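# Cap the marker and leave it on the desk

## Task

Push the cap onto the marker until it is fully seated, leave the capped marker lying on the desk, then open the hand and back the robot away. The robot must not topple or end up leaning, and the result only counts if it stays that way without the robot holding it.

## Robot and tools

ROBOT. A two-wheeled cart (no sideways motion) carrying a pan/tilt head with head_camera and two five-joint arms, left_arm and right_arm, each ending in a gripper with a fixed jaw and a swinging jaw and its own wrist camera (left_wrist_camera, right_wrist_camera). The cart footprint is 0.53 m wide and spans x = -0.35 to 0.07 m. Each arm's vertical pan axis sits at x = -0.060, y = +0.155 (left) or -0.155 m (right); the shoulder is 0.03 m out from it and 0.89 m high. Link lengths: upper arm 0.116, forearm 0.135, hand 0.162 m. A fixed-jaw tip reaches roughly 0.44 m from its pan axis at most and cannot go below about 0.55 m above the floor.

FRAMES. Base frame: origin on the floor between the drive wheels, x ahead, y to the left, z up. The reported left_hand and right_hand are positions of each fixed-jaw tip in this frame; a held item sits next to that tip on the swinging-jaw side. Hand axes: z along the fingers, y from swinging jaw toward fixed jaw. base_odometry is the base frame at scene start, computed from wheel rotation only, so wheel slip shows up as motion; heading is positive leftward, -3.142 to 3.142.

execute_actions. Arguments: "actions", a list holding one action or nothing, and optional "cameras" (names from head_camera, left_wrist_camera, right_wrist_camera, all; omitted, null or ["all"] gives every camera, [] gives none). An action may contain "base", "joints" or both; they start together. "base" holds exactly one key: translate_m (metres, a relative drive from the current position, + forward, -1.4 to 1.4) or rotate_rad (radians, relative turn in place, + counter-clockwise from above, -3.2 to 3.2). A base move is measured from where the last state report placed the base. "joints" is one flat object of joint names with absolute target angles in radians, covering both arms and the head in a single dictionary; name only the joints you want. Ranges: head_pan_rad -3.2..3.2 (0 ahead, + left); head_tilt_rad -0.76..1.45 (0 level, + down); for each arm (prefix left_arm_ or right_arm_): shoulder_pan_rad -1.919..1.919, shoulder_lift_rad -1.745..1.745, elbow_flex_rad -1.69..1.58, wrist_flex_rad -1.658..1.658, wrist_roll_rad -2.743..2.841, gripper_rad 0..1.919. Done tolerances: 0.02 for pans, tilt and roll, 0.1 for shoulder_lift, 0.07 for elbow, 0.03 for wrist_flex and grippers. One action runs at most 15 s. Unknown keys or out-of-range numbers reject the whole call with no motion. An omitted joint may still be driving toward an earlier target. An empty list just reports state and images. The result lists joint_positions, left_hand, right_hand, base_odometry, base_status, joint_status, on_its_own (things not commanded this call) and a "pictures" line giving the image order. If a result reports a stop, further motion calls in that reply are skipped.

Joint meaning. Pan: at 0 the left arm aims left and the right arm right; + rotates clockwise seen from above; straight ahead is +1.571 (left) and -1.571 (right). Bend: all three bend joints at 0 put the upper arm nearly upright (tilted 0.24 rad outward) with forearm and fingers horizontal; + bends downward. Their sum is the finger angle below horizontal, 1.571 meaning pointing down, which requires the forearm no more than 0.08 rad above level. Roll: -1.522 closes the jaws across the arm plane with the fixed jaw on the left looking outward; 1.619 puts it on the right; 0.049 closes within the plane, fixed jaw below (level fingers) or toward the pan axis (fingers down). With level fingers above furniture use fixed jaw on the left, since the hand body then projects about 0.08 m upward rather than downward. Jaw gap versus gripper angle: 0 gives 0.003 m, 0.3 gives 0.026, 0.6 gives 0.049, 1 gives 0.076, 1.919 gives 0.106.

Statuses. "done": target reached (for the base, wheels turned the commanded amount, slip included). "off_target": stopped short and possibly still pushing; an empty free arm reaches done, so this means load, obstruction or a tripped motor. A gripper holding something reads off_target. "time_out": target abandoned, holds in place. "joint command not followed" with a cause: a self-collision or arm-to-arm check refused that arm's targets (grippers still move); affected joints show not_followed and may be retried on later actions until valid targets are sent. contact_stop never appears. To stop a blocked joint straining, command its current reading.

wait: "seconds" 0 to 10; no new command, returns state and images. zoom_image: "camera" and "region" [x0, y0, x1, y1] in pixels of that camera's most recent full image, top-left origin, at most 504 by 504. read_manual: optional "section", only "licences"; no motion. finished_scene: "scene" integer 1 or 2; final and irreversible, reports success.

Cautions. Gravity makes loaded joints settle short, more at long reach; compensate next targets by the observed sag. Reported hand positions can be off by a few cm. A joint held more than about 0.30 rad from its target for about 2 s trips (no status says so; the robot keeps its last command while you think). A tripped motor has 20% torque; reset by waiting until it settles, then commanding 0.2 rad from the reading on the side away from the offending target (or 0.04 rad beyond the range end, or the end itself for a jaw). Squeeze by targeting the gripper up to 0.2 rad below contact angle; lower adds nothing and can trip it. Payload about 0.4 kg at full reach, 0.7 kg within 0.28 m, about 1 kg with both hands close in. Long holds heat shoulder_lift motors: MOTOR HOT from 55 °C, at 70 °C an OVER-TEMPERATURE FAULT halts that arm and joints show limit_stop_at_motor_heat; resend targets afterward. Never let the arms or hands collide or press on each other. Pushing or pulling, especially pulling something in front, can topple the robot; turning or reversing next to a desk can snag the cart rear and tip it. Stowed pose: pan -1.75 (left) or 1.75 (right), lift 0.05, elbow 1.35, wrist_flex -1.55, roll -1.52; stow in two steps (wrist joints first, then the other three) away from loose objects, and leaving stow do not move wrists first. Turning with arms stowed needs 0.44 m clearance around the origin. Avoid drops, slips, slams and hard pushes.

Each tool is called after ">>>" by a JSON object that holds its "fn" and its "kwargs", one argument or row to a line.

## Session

>>> {"fn": "execute_actions", "kwargs": {
  "actions": [
    {"joints":{"head_tilt_rad":0.5}}
  ]
}}

Scene clock: 1.10 s.
base_odometry: x=+0.000 y=+0.000 heading=+0.000 (m, m, rad; odometry frame)
base_status: not commanded
joint_positions: head_pan_rad=-0.026 head_tilt_rad=+0.494 left_arm_shoulder_pan_rad=-1.731 left_arm_shoulder_lift_rad=+0.095 left_arm_elbow_flex_rad=+1.355 left_arm_wrist_flex_rad=-1.493 left_arm_wrist_roll_rad=-1.531 left_arm_gripper_rad=+1.920 right_arm_shoulder_pan_rad=+1.725 right_arm_shoulder_lift_rad=+0.049 right_arm_elbow_flex_rad=+1.281 right_arm_wrist_flex_rad=-1.600 right_arm_wrist_roll_rad=-1.545 right_arm_gripper_rad=+1.920
joint_status: all done
left_hand: x=-0.3063 y=+0.1074 z=+0.8768 quat_wxyz=(-0.061, -0.690, -0.052, +0.720) (m; base frame)
right_hand: x=-0.3139 y=-0.1232 z=+0.9181 quat_wxyz=(-0.052, +0.603, -0.054, -0.794) (m; base frame)
pictures: head_camera, left_wrist_camera, right_wrist_camera
Images, in order (width x height): head_camera 644x476, left_wrist_camera 644x476, right_wrist_camera 644x476.

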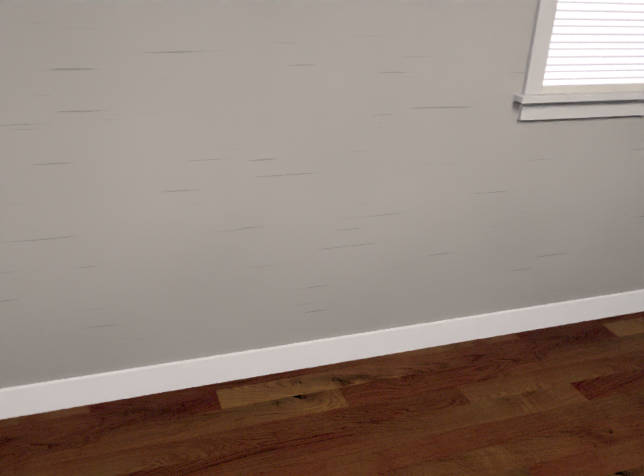

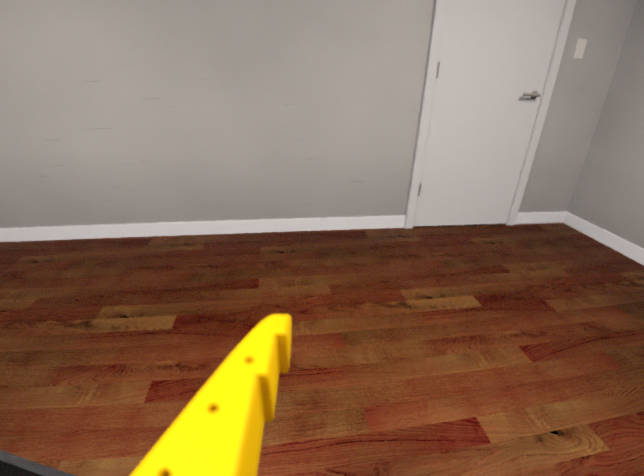

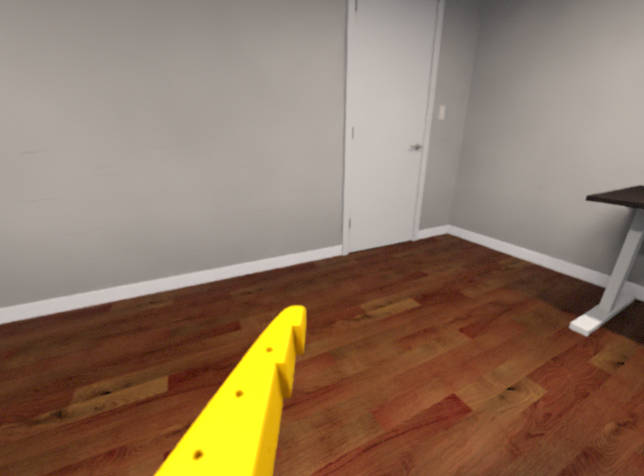

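>>> {"fn": "execute_actions", "kwargs": {
  "actions": [
    {"base":{"rotate_rad":1.85},"joints":{"head_pan_rad":0,"left_arm_shoulder_pan_rad":0,"right_arm_shoulder_pan_rad":0,"left_arm_shoulder_lift_rad":-0.3,"right_arm_shoulder_lift_rad":-0.3,"left_arm_elbow_flex_rad":0.8,"right_arm_elbow_flex_rad":0.8}}
  ],
  "cameras": ["head_camera"]
}}

Scene clock: 7.37 s.
base_odometry: x=-0.001 y=+0.000 heading=+1.849 (m, m, rad; odometry frame)
base_status: done
joint_positions: head_pan_rad=-0.010 head_tilt_rad=+0.494 left_arm_shoulder_pan_rad=-0.011 left_arm_shoulder_lift_rad=-0.272 left_arm_elbow_flex_rad=+0.838 left_arm_wrist_flex_rad=-1.493 left_arm_wrist_roll_rad=-1.531 left_arm_gripper_rad=+1.920 right_arm_shoulder_pan_rad=+0.009 right_arm_shoulder_lift_rad=-0.264 right_arm_elbow_flex_rad=+0.835 right_arm_wrist_flex_rad=-1.600 right_arm_wrist_roll_rad=-1.545 right_arm_gripper_rad=+1.920
joint_status: all done
left_hand: x=-0.0704 y=+0.3952 z=+1.0701 quat_wxyz=(+0.664, -0.224, +0.224, +0.677) (m; base frame)
right_hand: x=-0.0543 y=-0.3822 z=+1.0790 quat_wxyz=(+0.686, +0.192, +0.186, -0.677) (m; base frame)
pictures: head_camera
Images, in order (width x height): head_camera 644x476.

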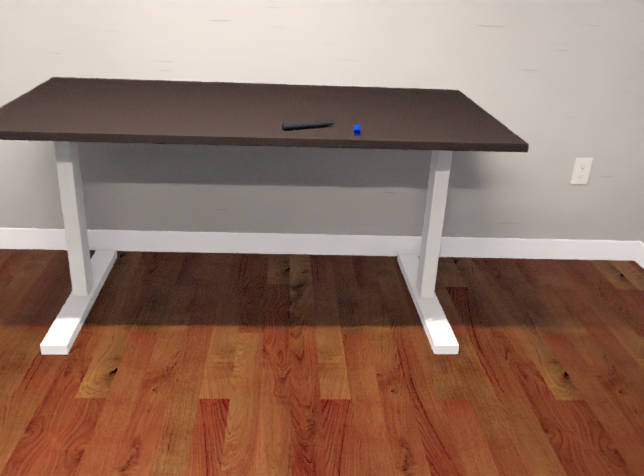

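>>> {"fn": "execute_actions", "kwargs": {
  "actions": [
    {"base":{"translate_m":1.35},"joints":{"head_tilt_rad":1.0,"left_arm_shoulder_pan_rad":1.3,"right_arm_shoulder_pan_rad":-1.3,"left_arm_shoulder_lift_rad":-0.8,"right_arm_shoulder_lift_rad":-0.8,"left_arm_elbow_flex_rad":0.6,"right_arm_elbow_flex_rad":0.6,"left_arm_wrist_flex_rad":0.9,"right_arm_wrist_flex_rad":0.9,"left_arm_gripper_rad":0.6,"right_arm_gripper_rad":0.6}}
  ],
  "cameras": ["head_camera"]
}}

Scene clock: 26.60 s.
base_odometry: x=-0.373 y=+1.298 heading=+1.849 (m, m, rad; odometry frame)
base_status: done
joint_positions: head_pan_rad=-0.010 head_tilt_rad=+0.995 left_arm_shoulder_pan_rad=+1.288 left_arm_shoulder_lift_rad=-0.778 left_arm_elbow_flex_rad=+0.639 left_arm_wrist_flex_rad=+0.894 left_arm_wrist_roll_rad=-1.531 left_arm_gripper_rad=+0.610 right_arm_shoulder_pan_rad=-1.290 right_arm_shoulder_lift_rad=-0.775 right_arm_elbow_flex_rad=+0.636 right_arm_wrist_flex_rad=+0.896 right_arm_wrist_roll_rad=-1.545 right_arm_gripper_rad=+0.608
joint_status: all done
left_hand: x=+0.1501 y=+0.2241 z=+0.9076 quat_wxyz=(+0.393, -0.125, +0.909, +0.058) (m; base frame)
right_hand: x=+0.1547 y=-0.2088 z=+0.9077 quat_wxyz=(+0.393, +0.139, +0.908, -0.051) (m; base frame)
pictures: head_camera
Images, in order (width x height): head_camera 644x476.

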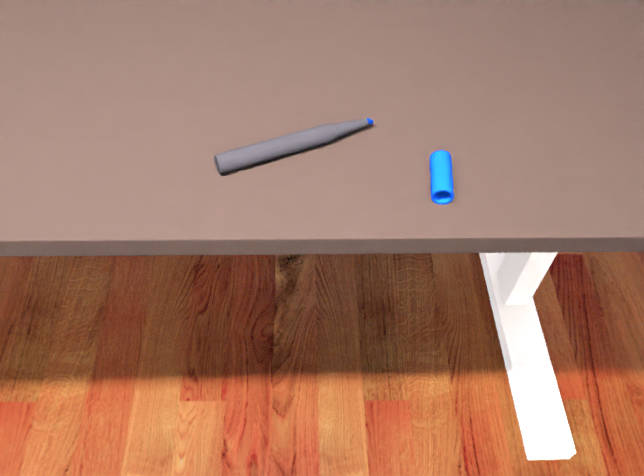

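>>> {"fn": "execute_actions", "kwargs": {
  "actions": [
    {"base":{"rotate_rad":-0.08}}
  ],
  "cameras": []
}}

>>> {"fn": "execute_actions", "kwargs": {
  "actions": [
    {"base":{"translate_m":0.2},"joints":{"head_tilt_rad":1.25,"head_pan_rad":0.02}}
  ],
  "cameras": ["head_camera"]
}}

Scene clock: 42.37 s.
base_odometry: x=-0.373 y=+1.298 heading=+1.767 (m, m, rad; odometry frame)
base_status: done
joint_positions: head_pan_rad=-0.010 head_tilt_rad=+0.995 left_arm_shoulder_pan_rad=+1.288 left_arm_shoulder_lift_rad=-0.779 left_arm_elbow_flex_rad=+0.639 left_arm_wrist_flex_rad=+0.894 left_arm_wrist_roll_rad=-1.531 left_arm_gripper_rad=+0.610 right_arm_shoulder_pan_rad=-1.290 right_arm_shoulder_lift_rad=-0.775 right_arm_elbow_flex_rad=+0.636 right_arm_wrist_flex_rad=+0.897 right_arm_wrist_roll_rad=-1.545 right_arm_gripper_rad=+0.608
joint_status: not commanded
left_hand: x=+0.1501 y=+0.2241 z=+0.9078 quat_wxyz=(+0.393, -0.125, +0.909, +0.058) (m; base frame)
right_hand: x=+0.1546 y=-0.2088 z=+0.9076 quat_wxyz=(+0.392, +0.139, +0.908, -0.051) (m; base frame)
pictures: none
No camera images: the call's "cameras" was empty. Leave "cameras" out to get every camera's image.

Scene clock: 44.13 s.
base_odometry: x=-0.412 y=+1.495 heading=+1.765 (m, m, rad; odometry frame)
base_status: done
joint_positions: head_pan_rad=+0.010 head_tilt_rad=+1.245 left_arm_shoulder_pan_rad=+1.288 left_arm_shoulder_lift_rad=-0.779 left_arm_elbow_flex_rad=+0.639 left_arm_wrist_flex_rad=+0.894 left_arm_wrist_roll_rad=-1.531 left_arm_gripper_rad=+0.610 right_arm_shoulder_pan_rad=-1.290 right_arm_shoulder_lift_rad=-0.775 right_arm_elbow_flex_rad=+0.636 right_arm_wrist_flex_rad=+0.897 right_arm_wrist_roll_rad=-1.545 right_arm_gripper_rad=+0.608
joint_status: all done
left_hand: x=+0.1501 y=+0.2241 z=+0.9078 quat_wxyz=(+0.393, -0.125, +0.909, +0.058) (m; base frame)
right_hand: x=+0.1546 y=-0.2088 z=+0.9076 quat_wxyz=(+0.392, +0.139, +0.908, -0.051) (m; base frame)
pictures: head_camera
Images, in order (width x height): head_camera 644x476.

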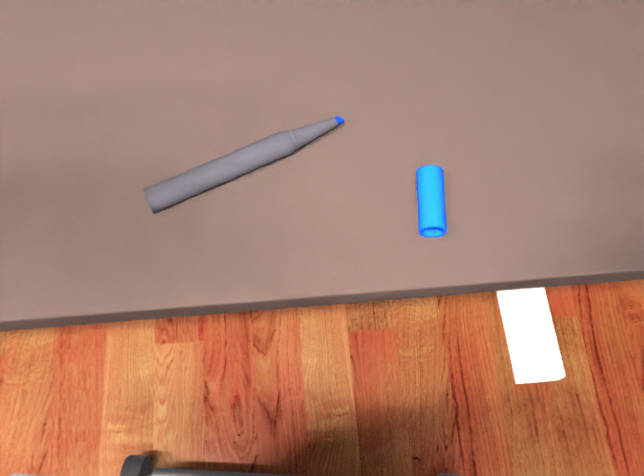

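>>> {"fn": "execute_actions", "kwargs": {
  "actions": [
    {"joints":{"left_arm_shoulder_pan_rad":1.79,"left_arm_shoulder_lift_rad":0.60,"left_arm_elbow_flex_rad":-0.205,"left_arm_wrist_flex_rad":1.08,"left_arm_wrist_roll_rad":0.76,"right_arm_shoulder_pan_rad":-1.797,"right_arm_shoulder_lift_rad":0.70,"right_arm_elbow_flex_rad":-0.435,"right_arm_wrist_flex_rad":1.085,"right_arm_wrist_roll_rad":1.41}}
  ]
}}

Scene clock: 60.57 s.
base_odometry: x=-0.412 y=+1.495 heading=+1.765 (m, m, rad; odometry frame)
base_status: not commanded
joint_positions: head_pan_rad=+0.010 head_tilt_rad=+1.245 left_arm_shoulder_pan_rad=+1.779 left_arm_shoulder_lift_rad=+0.614 left_arm_elbow_flex_rad=-0.169 left_arm_wrist_flex_rad=+1.072 left_arm_wrist_roll_rad=+0.752 left_arm_gripper_rad=+0.610 right_arm_shoulder_pan_rad=-1.787 right_arm_shoulder_lift_rad=+0.719 right_arm_elbow_flex_rad=-0.401 right_arm_wrist_flex_rad=+1.080 right_arm_wrist_roll_rad=+1.400 right_arm_gripper_rad=+0.608
joint_status: all done
left_hand: x=+0.1787 y=+0.0990 z=+0.7560 quat_wxyz=(+0.009, -0.858, +0.512, -0.026) (m; base frame)
right_hand: x=+0.2168 y=-0.1022 z=+0.7647 quat_wxyz=(+0.019, -0.996, +0.001, -0.085) (m; base frame)
pictures: head_camera, left_wrist_camera, right_wrist_camera
Images, in order (width x height): head_camera 644x476, left_wrist_camera 644x476, right_wrist_camera 644x476.

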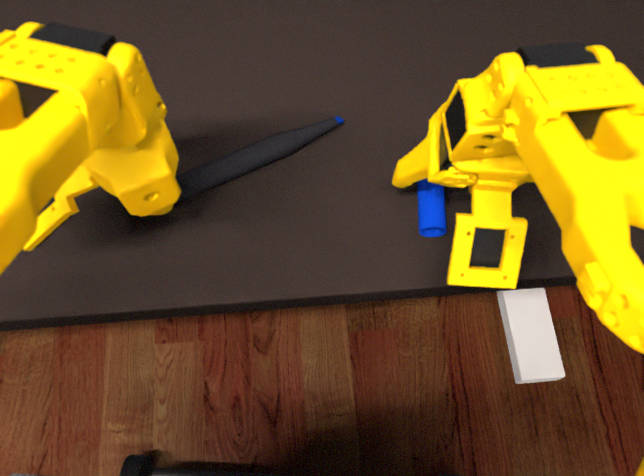

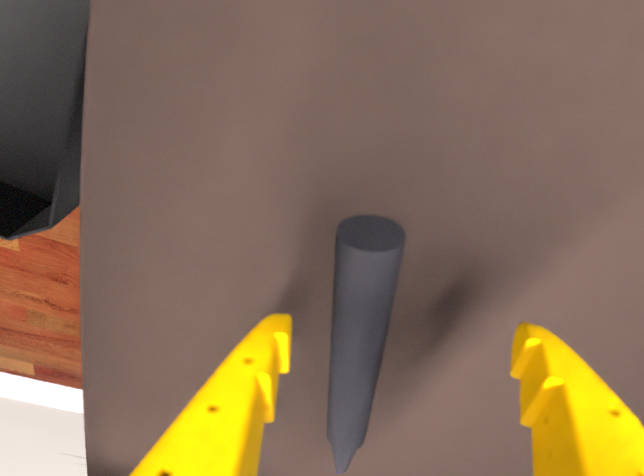

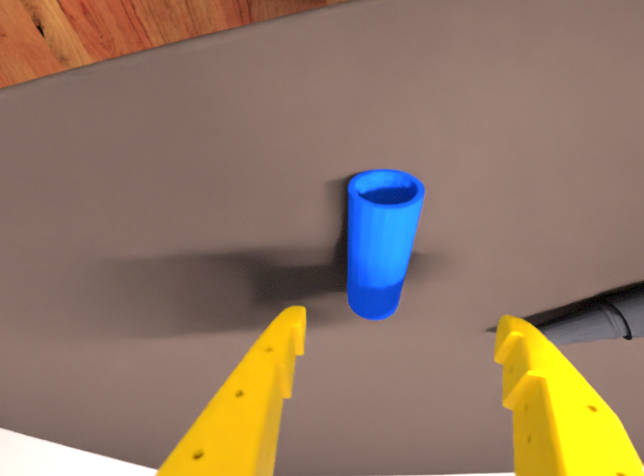

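>>> {"fn": "execute_actions", "kwargs": {
  "actions": [
    {"joints":{"left_arm_shoulder_pan_rad":1.815,"left_arm_shoulder_lift_rad":0.73,"left_arm_wrist_flex_rad":0.90,"right_arm_shoulder_pan_rad":-1.82,"right_arm_shoulder_lift_rad":0.825,"right_arm_wrist_flex_rad":0.94}}
  ]
}}

Scene clock: 64.37 s.
base_odometry: x=-0.412 y=+1.495 heading=+1.765 (m, m, rad; odometry frame)
base_status: not commanded
joint_positions: head_pan_rad=+0.010 head_tilt_rad=+1.245 left_arm_shoulder_pan_rad=+1.804 left_arm_shoulder_lift_rad=+0.742 left_arm_elbow_flex_rad=-0.171 left_arm_wrist_flex_rad=+0.914 left_arm_wrist_roll_rad=+0.752 left_arm_gripper_rad=+0.610 right_arm_shoulder_pan_rad=-1.809 right_arm_shoulder_lift_rad=+0.845 right_arm_elbow_flex_rad=-0.403 right_arm_wrist_flex_rad=+0.949 right_arm_wrist_roll_rad=+1.400 right_arm_gripper_rad=+0.608
joint_status: all done
left_hand: x=+0.1833 y=+0.0917 z=+0.7290 quat_wxyz=(+0.013, -0.852, +0.522, -0.041) (m; base frame)
right_hand: x=+0.2184 y=-0.0956 z=+0.7366 quat_wxyz=(+0.020, -0.996, -0.009, -0.087) (m; base frame)
pictures: head_camera, left_wrist_camera, right_wrist_camera
Images, in order (width x height): head_camera 644x476, left_wrist_camera 644x476, right_wrist_camera 644x476.

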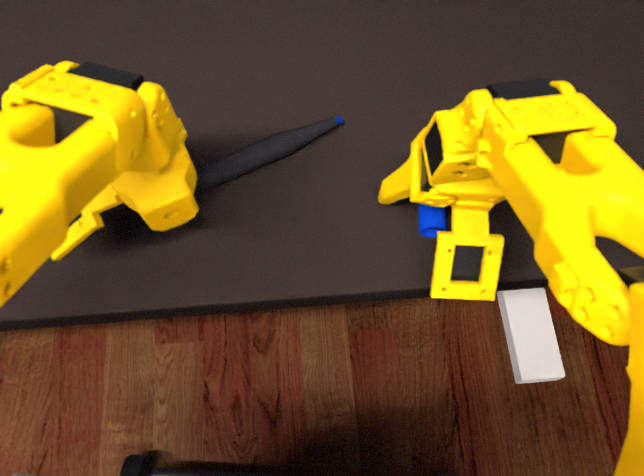

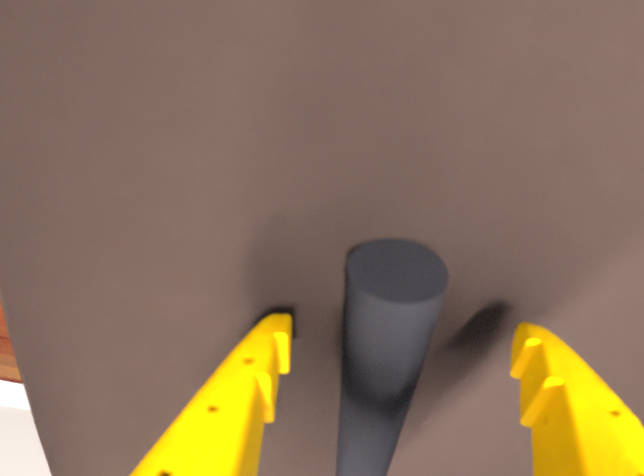

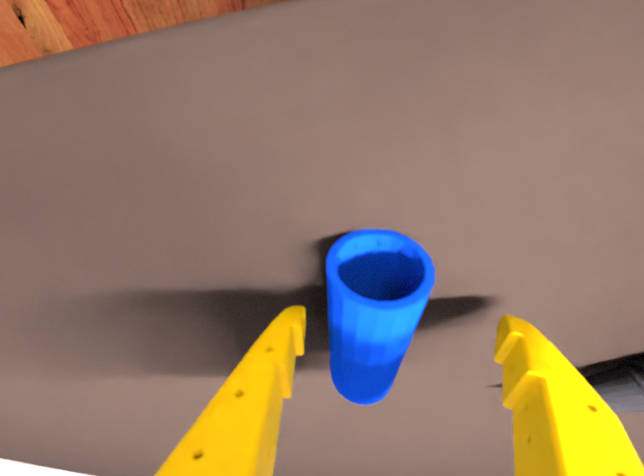

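>>> {"fn": "execute_actions", "kwargs": {
  "actions": [
    {"joints":{"left_arm_gripper_rad":0.05,"right_arm_gripper_rad":0.08}}
  ]
}}

Scene clock: 67.43 s.
base_odometry: x=-0.412 y=+1.495 heading=+1.765 (m, m, rad; odometry frame)
base_status: not commanded
joint_positions: head_pan_rad=+0.010 head_tilt_rad=+1.245 left_arm_shoulder_pan_rad=+1.804 left_arm_shoulder_lift_rad=+0.742 left_arm_elbow_flex_rad=-0.174 left_arm_wrist_flex_rad=+0.912 left_arm_wrist_roll_rad=+0.752 left_arm_gripper_rad=+0.203 right_arm_shoulder_pan_rad=-1.809 right_arm_shoulder_lift_rad=+0.845 right_arm_elbow_flex_rad=-0.403 right_arm_wrist_flex_rad=+0.949 right_arm_wrist_roll_rad=+1.400 right_arm_gripper_rad=+0.218
joint_status: left_arm_gripper_rad off_target (ended at +0.203, target +0.050); right_arm_gripper_rad off_target (ended at +0.218, target +0.080)
left_hand: x=+0.1842 y=+0.0915 z=+0.7294 quat_wxyz=(+0.014, -0.852, +0.522, -0.043) (m; base frame)
right_hand: x=+0.2184 y=-0.0956 z=+0.7366 quat_wxyz=(+0.020, -0.996, -0.009, -0.087) (m; base frame)
pictures: head_camera, left_wrist_camera, right_wrist_camera
Images, in order (width x height): head_camera 644x476, left_wrist_camera 644x476, right_wrist_camera 644x476.

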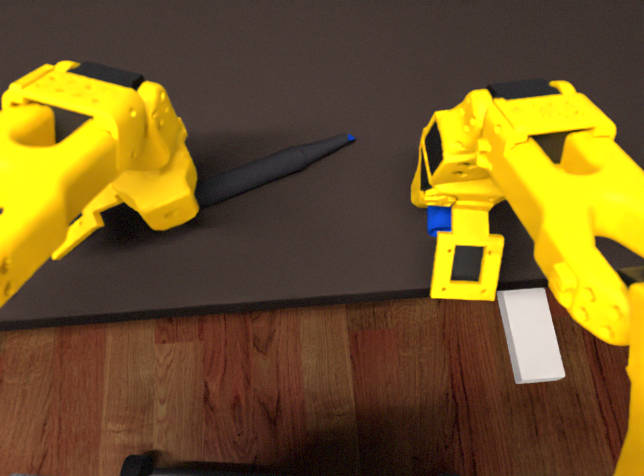

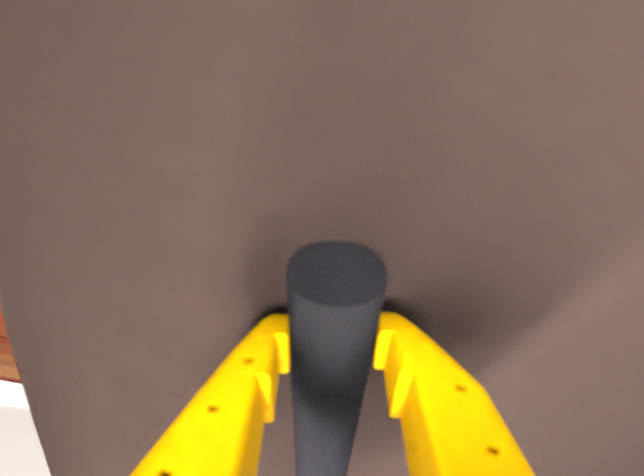

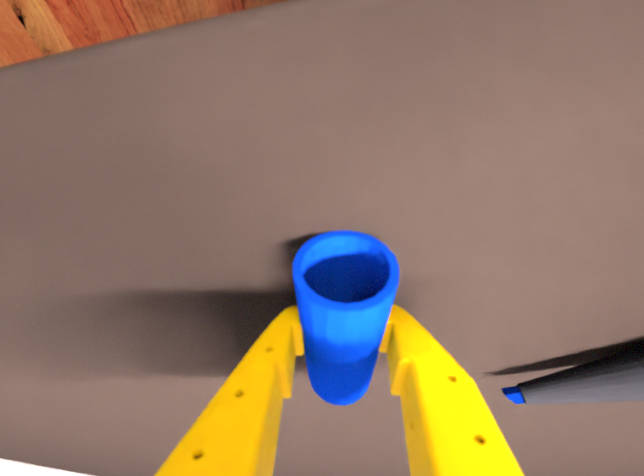

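>>> {"fn": "execute_actions", "kwargs": {
  "actions": [
    {"joints":{"left_arm_shoulder_pan_rad":1.73,"left_arm_wrist_roll_rad":0.205,"left_arm_wrist_flex_rad":0.94,"left_arm_gripper_rad":0.1,"right_arm_shoulder_pan_rad":-1.91,"right_arm_wrist_roll_rad":-0.293,"right_arm_wrist_flex_rad":1.005,"right_arm_gripper_rad":0.15}}
  ]
}}

Scene clock: 76.57 s.
base_odometry: x=-0.412 y=+1.495 heading=+1.765 (m, m, rad; odometry frame)
base_status: not commanded
joint_positions: head_pan_rad=+0.010 head_tilt_rad=+1.245 left_arm_shoulder_pan_rad=+1.741 left_arm_shoulder_lift_rad=+0.742 left_arm_elbow_flex_rad=-0.176 left_arm_wrist_flex_rad=+0.927 left_arm_wrist_roll_rad=+0.213 left_arm_gripper_rad=+0.205 right_arm_shoulder_pan_rad=-1.902 right_arm_shoulder_lift_rad=+0.845 right_arm_elbow_flex_rad=-0.412 right_arm_wrist_flex_rad=+0.995 right_arm_wrist_roll_rad=-0.284 right_arm_gripper_rad=+0.220
joint_status: left_arm_gripper_rad off_target (ended at +0.205, target +0.100); right_arm_gripper_rad off_target (ended at +0.220, target +0.150); the others done
left_hand: x=+0.1844 y=+0.1114 z=+0.7293 quat_wxyz=(+0.022, -0.705, +0.708, -0.031) (m; base frame)
right_hand: x=+0.1976 y=-0.0640 z=+0.7360 quat_wxyz=(+0.064, -0.705, +0.706, -0.031) (m; base frame)
pictures: head_camera, left_wrist_camera, right_wrist_camera
Images, in order (width x height): head_camera 644x476, left_wrist_camera 644x476, right_wrist_camera 644x476.

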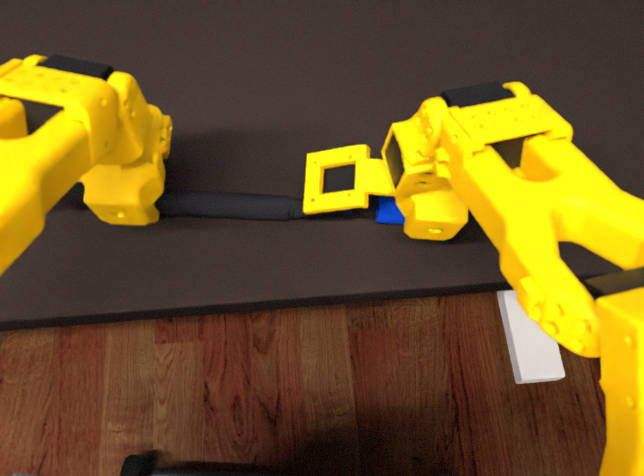

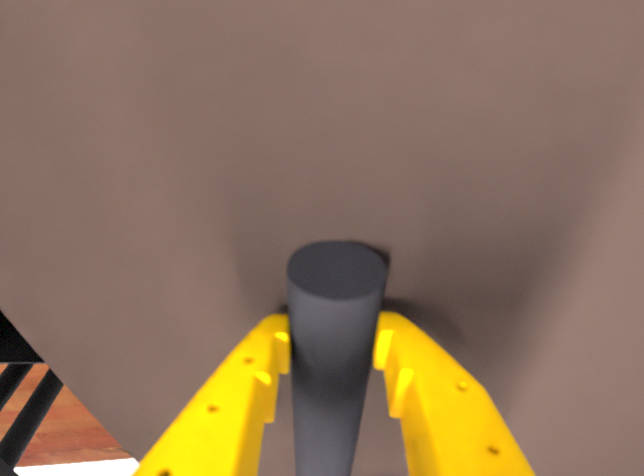

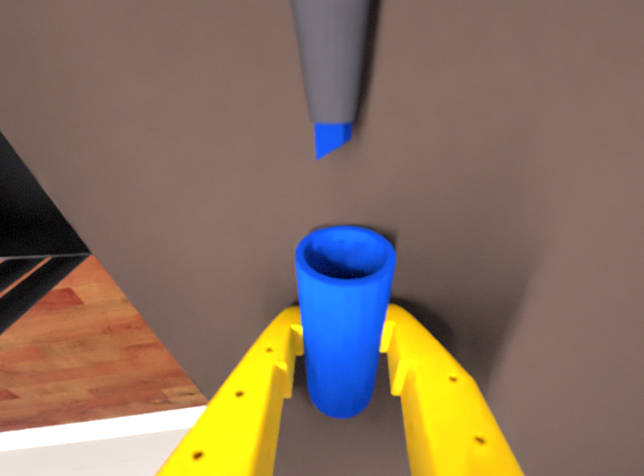

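>>> {"fn": "execute_actions", "kwargs": {
  "actions": [
    {"joints":{"left_arm_shoulder_pan_rad":1.84,"left_arm_wrist_roll_rad":0.31,"left_arm_wrist_flex_rad":0.857}}
  ],
  "cameras": ["right_wrist_camera"]
}}

Scene clock: 80.40 s.
base_odometry: x=-0.412 y=+1.495 heading=+1.765 (m, m, rad; odometry frame)
base_status: not commanded
joint_positions: head_pan_rad=+0.010 head_tilt_rad=+1.245 left_arm_shoulder_pan_rad=+1.830 left_arm_shoulder_lift_rad=+0.745 left_arm_elbow_flex_rad=-0.176 left_arm_wrist_flex_rad=+0.872 left_arm_wrist_roll_rad=+0.302 left_arm_gripper_rad=+0.205 right_arm_shoulder_pan_rad=-1.902 right_arm_shoulder_lift_rad=+0.845 right_arm_elbow_flex_rad=-0.412 right_arm_wrist_flex_rad=+0.997 right_arm_wrist_roll_rad=-0.284 right_arm_gripper_rad=+0.220
joint_status: all done
left_hand: x=+0.1876 y=+0.0870 z=+0.7291 quat_wxyz=(+0.032, -0.704, +0.707, -0.056) (m; base frame)
right_hand: x=+0.1974 y=-0.0641 z=+0.7360 quat_wxyz=(+0.063, -0.705, +0.706, -0.031) (m; base frame)
pictures: right_wrist_camera
Images, in order (width x height): right_wrist_camera 644x476.

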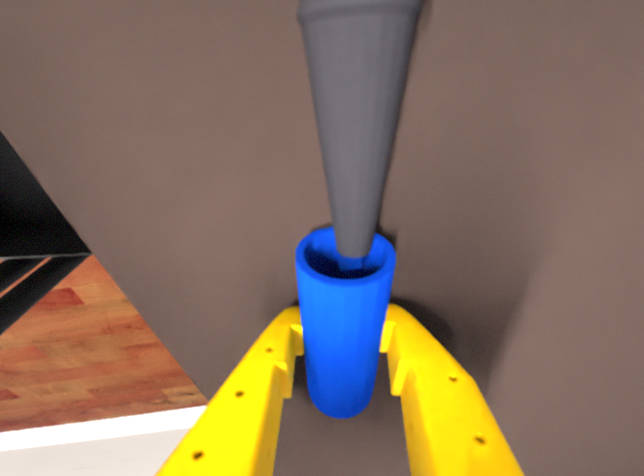

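>>> {"fn": "execute_actions", "kwargs": {
  "actions": [
    {"joints":{"left_arm_shoulder_pan_rad":1.915,"left_arm_wrist_roll_rad":0.385,"left_arm_wrist_flex_rad":0.825}}
  ],
  "cameras": ["right_wrist_camera","head_camera"]
}}

Scene clock: 82.57 s.
base_odometry: x=-0.412 y=+1.495 heading=+1.765 (m, m, rad; odometry frame)
base_status: not commanded
joint_positions: head_pan_rad=+0.010 head_tilt_rad=+1.245 left_arm_shoulder_pan_rad=+1.903 left_arm_shoulder_lift_rad=+0.745 left_arm_elbow_flex_rad=-0.176 left_arm_wrist_flex_rad=+0.838 left_arm_wrist_roll_rad=+0.378 left_arm_gripper_rad=+0.205 right_arm_shoulder_pan_rad=-1.902 right_arm_shoulder_lift_rad=+0.845 right_arm_elbow_flex_rad=-0.412 right_arm_wrist_flex_rad=+0.997 right_arm_wrist_roll_rad=-0.284 right_arm_gripper_rad=+0.220
joint_status: all done
left_hand: x=+0.1871 y=+0.0666 z=+0.7297 quat_wxyz=(+0.036, -0.703, +0.706, -0.073) (m; base frame)
right_hand: x=+0.1974 y=-0.0641 z=+0.7360 quat_wxyz=(+0.063, -0.705, +0.706, -0.031) (m; base frame)
pictures: head_camera, right_wrist_camera
Images, in order (width x height): head_camera 644x476, right_wrist_camera 644x476.

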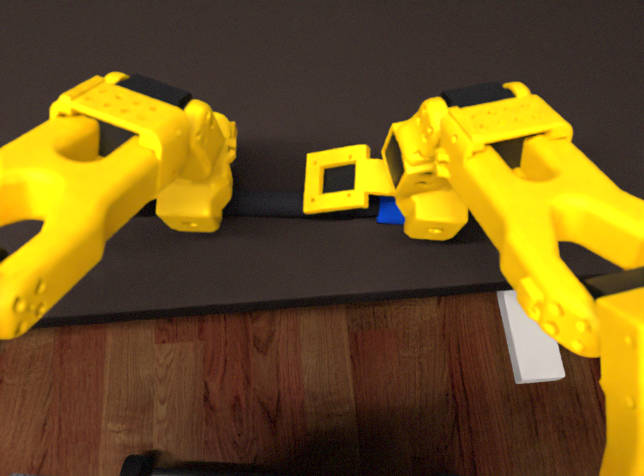

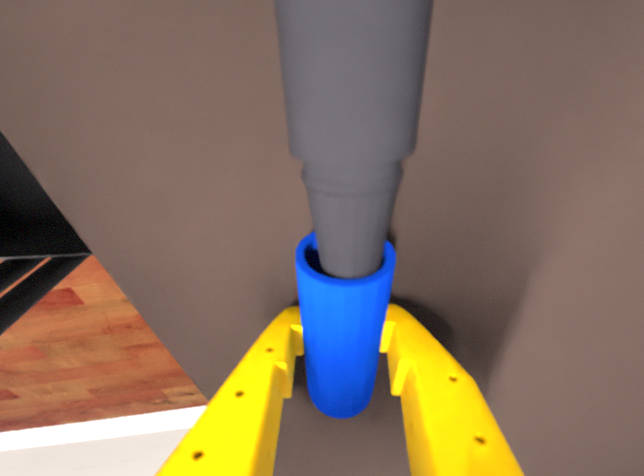

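>>> {"fn": "execute_actions", "kwargs": {
  "actions": [
    {"joints":{"left_arm_gripper_rad":0.4,"right_arm_gripper_rad":0.4}}
  ],
  "cameras": []
}}

>>> {"fn": "execute_actions", "kwargs": {
  "actions": [
    {"joints":{"left_arm_shoulder_lift_rad":0.555,"left_arm_wrist_flex_rad":0.995,"right_arm_shoulder_lift_rad":0.655,"right_arm_wrist_flex_rad":1.15}}
  ],
  "cameras": []
}}

>>> {"fn": "execute_actions", "kwargs": {
  "actions": [
    {"joints":{"left_arm_shoulder_pan_rad":1.71,"left_arm_wrist_roll_rad":1.83,"left_arm_gripper_rad":0.0,"right_arm_shoulder_pan_rad":-1.67,"right_arm_wrist_roll_rad":-1.77,"right_arm_gripper_rad":0.0}}
  ]
}}

Scene clock: 89.17 s.
base_odometry: x=-0.412 y=+1.495 heading=+1.765 (m, m, rad; odometry frame)
base_status: not commanded
joint_positions: head_pan_rad=+0.010 head_tilt_rad=+1.245 left_arm_shoulder_pan_rad=+1.903 left_arm_shoulder_lift_rad=+0.745 left_arm_elbow_flex_rad=-0.176 left_arm_wrist_flex_rad=+0.838 left_arm_wrist_roll_rad=+0.378 left_arm_gripper_rad=+0.389 right_arm_shoulder_pan_rad=-1.902 right_arm_shoulder_lift_rad=+0.845 right_arm_elbow_flex_rad=-0.412 right_arm_wrist_flex_rad=+0.997 right_arm_wrist_roll_rad=-0.284 right_arm_gripper_rad=+0.391
joint_status: all done
left_hand: x=+0.1871 y=+0.0666 z=+0.7297 quat_wxyz=(+0.036, -0.703, +0.706, -0.073) (m; base frame)
right_hand: x=+0.1974 y=-0.0641 z=+0.7360 quat_wxyz=(+0.063, -0.705, +0.706, -0.031) (m; base frame)
pictures: none
No camera images: the call's "cameras" was empty. Leave "cameras" out to get every camera's image.

Scene clock: 90.00 s.
base_odometry: x=-0.412 y=+1.495 heading=+1.765 (m, m, rad; odometry frame)
base_status: not commanded
joint_positions: head_pan_rad=+0.010 head_tilt_rad=+1.245 left_arm_shoulder_pan_rad=+1.903 left_arm_shoulder_lift_rad=+0.606 left_arm_elbow_flex_rad=-0.176 left_arm_wrist_flex_rad=+0.984 left_arm_wrist_roll_rad=+0.378 left_arm_gripper_rad=+0.390 right_arm_shoulder_pan_rad=-1.902 right_arm_shoulder_lift_rad=+0.718 right_arm_elbow_flex_rad=-0.412 right_arm_wrist_flex_rad=+1.144 right_arm_wrist_roll_rad=-0.284 right_arm_gripper_rad=+0.392
joint_status: all done
left_hand: x=+0.1848 y=+0.0674 z=+0.7593 quat_wxyz=(+0.034, -0.704, +0.706, -0.070) (m; base frame)
right_hand: x=+0.1924 y=-0.0658 z=+0.7645 quat_wxyz=(+0.055, -0.705, +0.706, -0.027) (m; base frame)
pictures: none
No camera images: the call's "cameras" was empty. Leave "cameras" out to get every camera's image.

Scene clock: 91.90 s.
base_odometry: x=-0.412 y=+1.495 heading=+1.765 (m, m, rad; odometry frame)
base_status: not commanded
joint_positions: head_pan_rad=+0.010 head_tilt_rad=+1.245 left_arm_shoulder_pan_rad=+1.721 left_arm_shoulder_lift_rad=+0.604 left_arm_elbow_flex_rad=-0.176 left_arm_wrist_flex_rad=+0.984 left_arm_wrist_roll_rad=+1.823 left_arm_gripper_rad=+0.010 right_arm_shoulder_pan_rad=-1.680 right_arm_shoulder_lift_rad=+0.718 right_arm_elbow_flex_rad=-0.412 right_arm_wrist_flex_rad=+1.144 right_arm_wrist_roll_rad=-1.761 right_arm_gripper_rad=+0.008
joint_status: all done
left_hand: x=+0.2051 y=+0.1070 z=+0.7611 quat_wxyz=(-0.014, -0.997, -0.026, -0.078) (m; base frame)
right_hand: x=+0.2143 y=-0.1173 z=+0.7657 quat_wxyz=(+0.060, +0.065, +0.996, +0.011) (m; base frame)
pictures: head_camera, left_wrist_camera, right_wrist_camera
Images, in order (width x height): head_camera 644x476, left_wrist_camera 644x476, right_wrist_camera 644x476.

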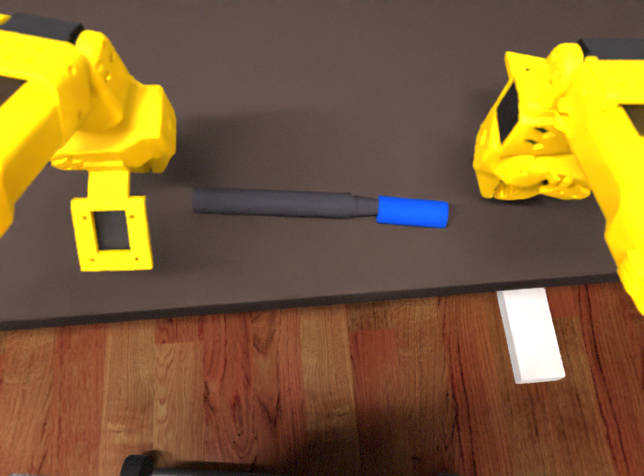

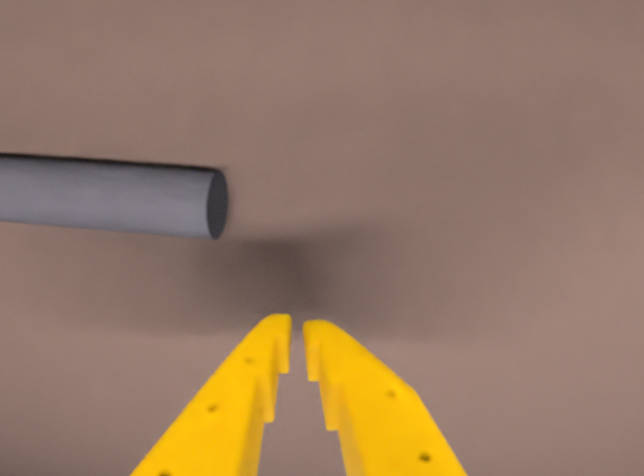

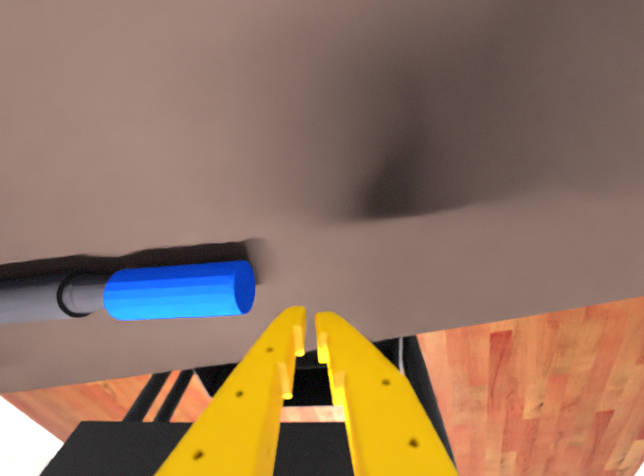

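>>> {"fn": "execute_actions", "kwargs": {
  "actions": [
    {"joints":{"left_arm_shoulder_lift_rad":0.73,"left_arm_wrist_flex_rad":0.915,"right_arm_shoulder_lift_rad":0.82,"right_arm_wrist_flex_rad":1.02}}
  ],
  "cameras": ["left_wrist_camera","right_wrist_camera"]
}}

Scene clock: 95.63 s.
base_odometry: x=-0.412 y=+1.495 heading=+1.765 (m, m, rad; odometry frame)
base_status: not commanded
joint_positions: head_pan_rad=+0.010 head_tilt_rad=+1.245 left_arm_shoulder_pan_rad=+1.721 left_arm_shoulder_lift_rad=+0.744 left_arm_elbow_flex_rad=-0.176 left_arm_wrist_flex_rad=+0.927 left_arm_wrist_roll_rad=+1.823 left_arm_gripper_rad=+0.010 right_arm_shoulder_pan_rad=-1.680 right_arm_shoulder_lift_rad=+0.839 right_arm_elbow_flex_rad=-0.412 right_arm_wrist_flex_rad=+1.029 right_arm_wrist_roll_rad=-1.761 right_arm_gripper_rad=+0.008
joint_status: all done
left_hand: x=+0.1935 y=+0.1087 z=+0.7297 quat_wxyz=(-0.007, -0.999, -0.027, -0.037) (m; base frame)
right_hand: x=+0.2154 y=-0.1172 z=+0.7381 quat_wxyz=(+0.057, +0.065, +0.996, +0.010) (m; base frame)
pictures: left_wrist_camera, right_wrist_camera
Images, in order (width x height): left_wrist_camera 644x476, right_wrist_camera 644x476.

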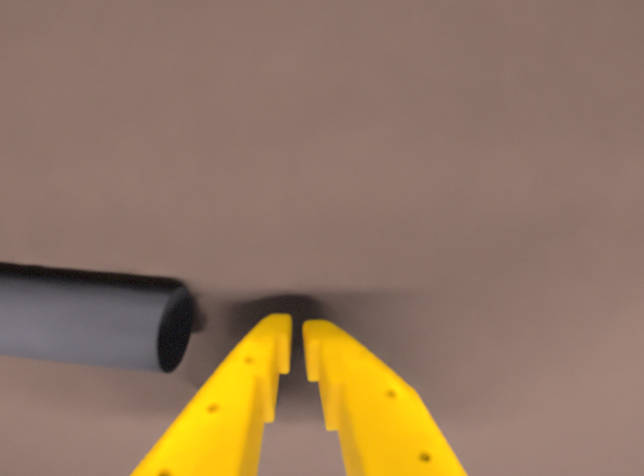

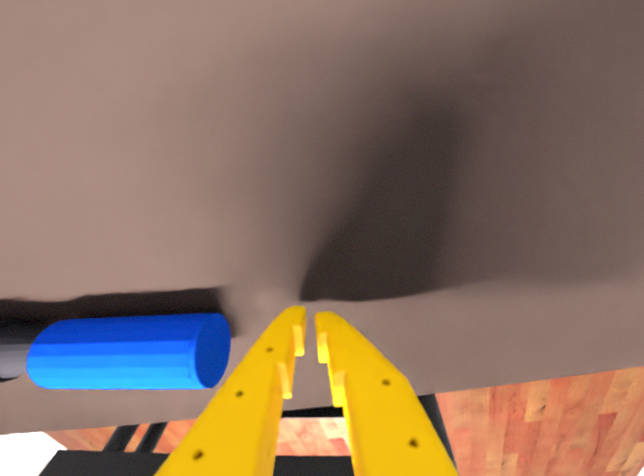

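>>> {"fn": "execute_actions", "kwargs": {
  "actions": [
    {"joints":{"left_arm_shoulder_pan_rad":1.805,"right_arm_shoulder_pan_rad":-1.78}}
  ],
  "cameras": ["head_camera"]
}}

>>> {"fn": "execute_actions", "kwargs": {
  "actions": [
    {"joints":{"left_arm_shoulder_pan_rad":1.895,"right_arm_shoulder_pan_rad":-1.88}}
  ]
}}

Scene clock: 101.57 s.
base_odometry: x=-0.412 y=+1.495 heading=+1.765 (m, m, rad; odometry frame)
base_status: not commanded
joint_positions: head_pan_rad=+0.010 head_tilt_rad=+1.245 left_arm_shoulder_pan_rad=+1.793 left_arm_shoulder_lift_rad=+0.744 left_arm_elbow_flex_rad=-0.176 left_arm_wrist_flex_rad=+0.927 left_arm_wrist_roll_rad=+1.823 left_arm_gripper_rad=+0.010 right_arm_shoulder_pan_rad=-1.769 right_arm_shoulder_lift_rad=+0.839 right_arm_elbow_flex_rad=-0.412 right_arm_wrist_flex_rad=+1.029 right_arm_wrist_roll_rad=-1.761 right_arm_gripper_rad=+0.008
joint_status: all done
left_hand: x=+0.1895 y=+0.0906 z=+0.7297 quat_wxyz=(-0.008, -0.999, +0.009, -0.037) (m; base frame)
right_hand: x=+0.2110 y=-0.0929 z=+0.7381 quat_wxyz=(+0.056, +0.020, +0.998, +0.012) (m; base frame)
pictures: head_camera
Images, in order (width x height): head_camera 644x476.

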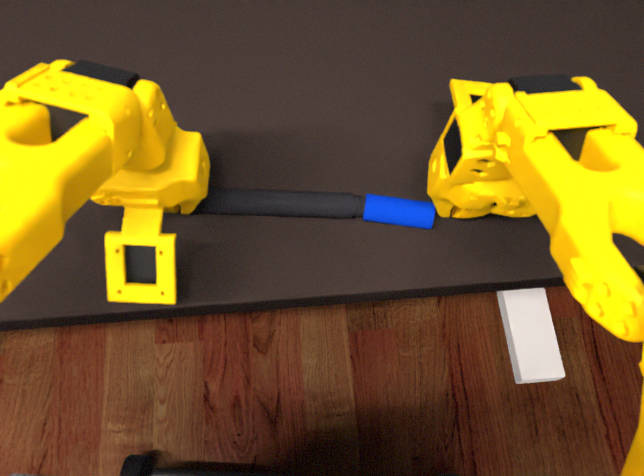

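Scene clock: 102.30 s.
base_odometry: x=-0.412 y=+1.495 heading=+1.765 (m, m, rad; odometry frame)
base_status: not commanded
joint_positions: head_pan_rad=+0.010 head_tilt_rad=+1.245 left_arm_shoulder_pan_rad=+1.883 left_arm_shoulder_lift_rad=+0.744 left_arm_elbow_flex_rad=-0.176 left_arm_wrist_flex_rad=+0.927 left_arm_wrist_roll_rad=+1.823 left_arm_gripper_rad=+0.010 right_arm_shoulder_pan_rad=-1.870 right_arm_shoulder_lift_rad=+0.839 right_arm_elbow_flex_rad=-0.412 right_arm_wrist_flex_rad=+1.029 right_arm_wrist_roll_rad=-1.761 right_arm_gripper_rad=+0.008
joint_status: all done
left_hand: x=+0.1827 y=+0.0683 z=+0.7297 quat_wxyz=(-0.010, -0.998, +0.055, -0.036) (m; base frame)
right_hand: x=+0.2033 y=-0.0658 z=+0.7381 quat_wxyz=(+0.055, -0.030, +0.998, +0.015) (m; base frame)
pictures: head_camera, left_wrist_camera, right_wrist_camera
Images, in order (width x height): head_camera 644x476, left_wrist_camera 644x476, right_wrist_camera 644x476.

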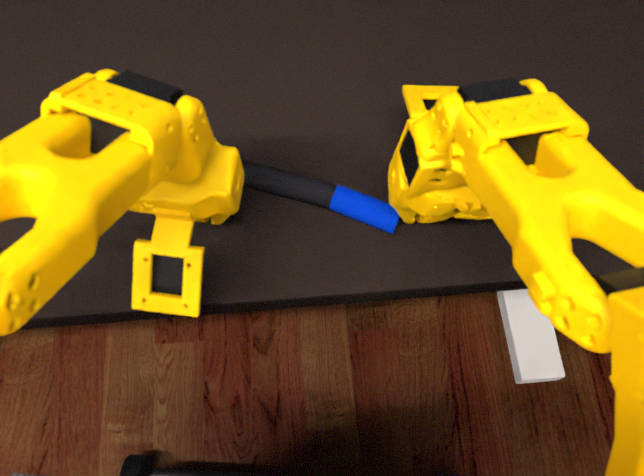

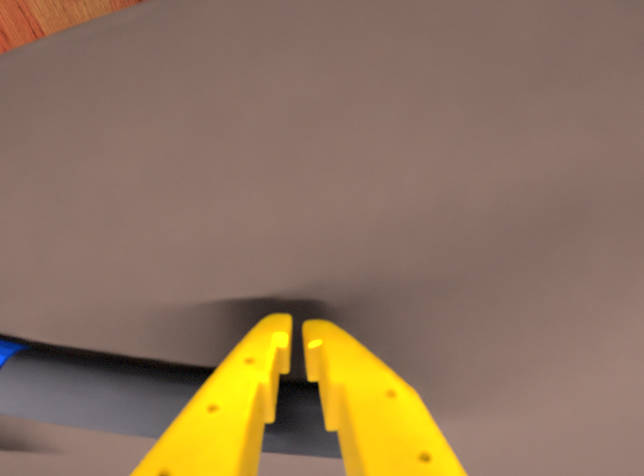

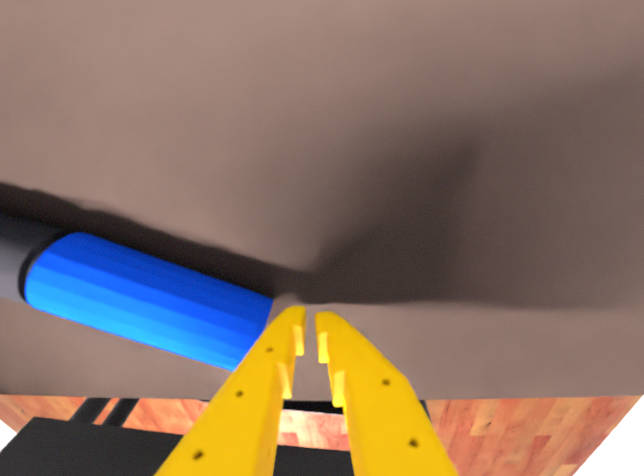

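Slipped off. Lift hands and inspect.

>>> {"fn": "execute_actions", "kwargs": {
  "actions": [
    {"joints":{"left_arm_shoulder_lift_rad":0.555,"left_arm_wrist_flex_rad":1.09,"right_arm_shoulder_pan_rad":-1.7}}
  ],
  "cameras": []
}}

>>> {"fn": "execute_actions", "kwargs": {
  "actions": [
    {"joints":{"left_arm_shoulder_pan_rad":1.6}}
  ]
}}

>>> {"fn": "zoom_image", "kwargs": {
  "camera": "head_camera",
  "region": [260, 140, 440, 260]
}}

Scene clock: 105.87 s.
base_odometry: x=-0.412 y=+1.495 heading=+1.765 (m, m, rad; odometry frame)
base_status: not commanded
joint_positions: head_pan_rad=+0.010 head_tilt_rad=+1.245 left_arm_shoulder_pan_rad=+1.883 left_arm_shoulder_lift_rad=+0.604 left_arm_elbow_flex_rad=-0.176 left_arm_wrist_flex_rad=+1.078 left_arm_wrist_roll_rad=+1.823 left_arm_gripper_rad=+0.010 right_arm_shoulder_pan_rad=-1.711 right_arm_shoulder_lift_rad=+0.839 right_arm_elbow_flex_rad=-0.412 right_arm_wrist_flex_rad=+1.029 right_arm_wrist_roll_rad=-1.761 right_arm_gripper_rad=+0.008
joint_status: all done
left_hand: x=+0.1796 y=+0.0693 z=+0.7593 quat_wxyz=(-0.008, -0.998, +0.055, -0.031) (m; base frame)
right_hand: x=+0.2141 y=-0.1088 z=+0.7381 quat_wxyz=(+0.057, +0.049, +0.997, +0.011) (m; base frame)
pictures: none
No camera images: the call's "cameras" was empty. Leave "cameras" out to get every camera's image.

Scene clock: 106.80 s.
base_odometry: x=-0.412 y=+1.495 heading=+1.765 (m, m, rad; odometry frame)
base_status: not commanded
joint_positions: head_pan_rad=+0.010 head_tilt_rad=+1.245 left_arm_shoulder_pan_rad=+1.612 left_arm_shoulder_lift_rad=+0.604 left_arm_elbow_flex_rad=-0.176 left_arm_wrist_flex_rad=+1.078 left_arm_wrist_roll_rad=+1.823 left_arm_gripper_rad=+0.010 right_arm_shoulder_pan_rad=-1.711 right_arm_shoulder_lift_rad=+0.839 right_arm_elbow_flex_rad=-0.412 right_arm_wrist_flex_rad=+1.029 right_arm_wrist_roll_rad=-1.761 right_arm_gripper_rad=+0.008
joint_status: all done
left_hand: x=+0.1939 y=+0.1367 z=+0.7593 quat_wxyz=(-0.004, -0.996, -0.081, -0.032) (m; base frame)
right_hand: x=+0.2141 y=-0.1088 z=+0.7381 quat_wxyz=(+0.057, +0.049, +0.997, +0.011) (m; base frame)
pictures: head_camera, left_wrist_camera, right_wrist_camera
Images, in order (width x height): head_camera 644x476, left_wrist_camera 644x476, right_wrist_camera 644x476.

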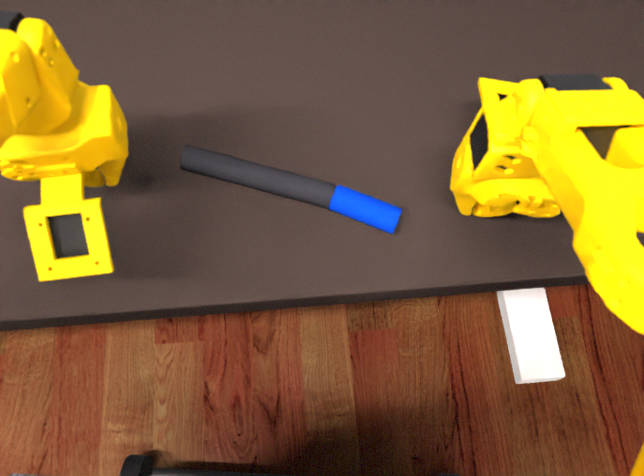

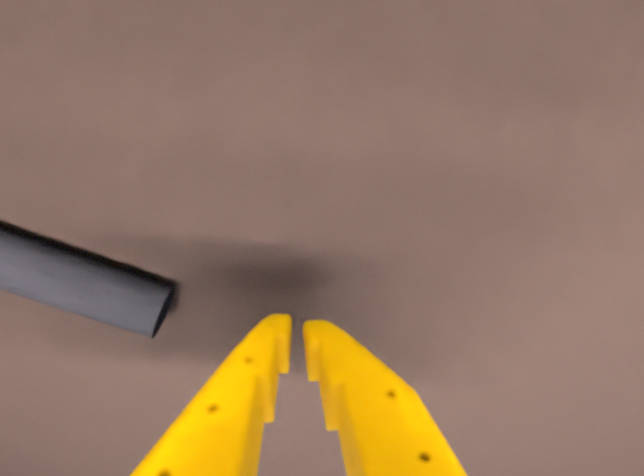

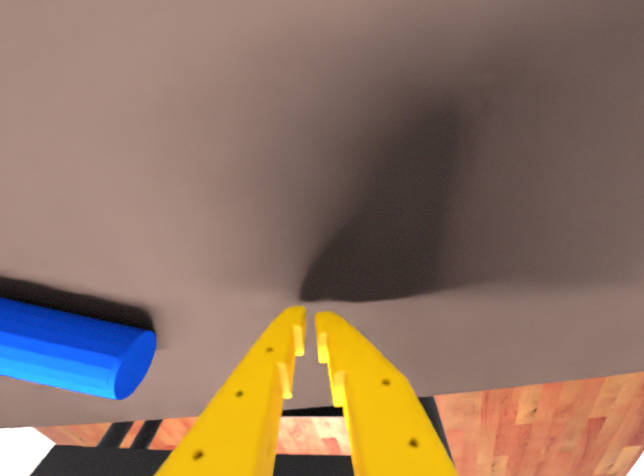

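Region (260, 140, 440, 260) of head_camera's 644x476 image, scaled by 2.800.

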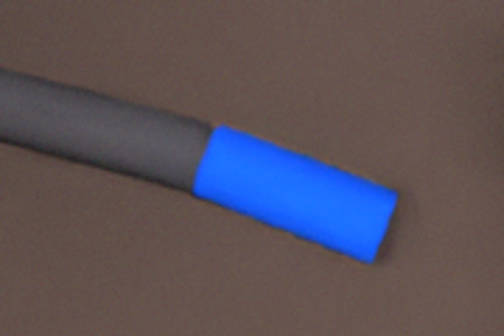

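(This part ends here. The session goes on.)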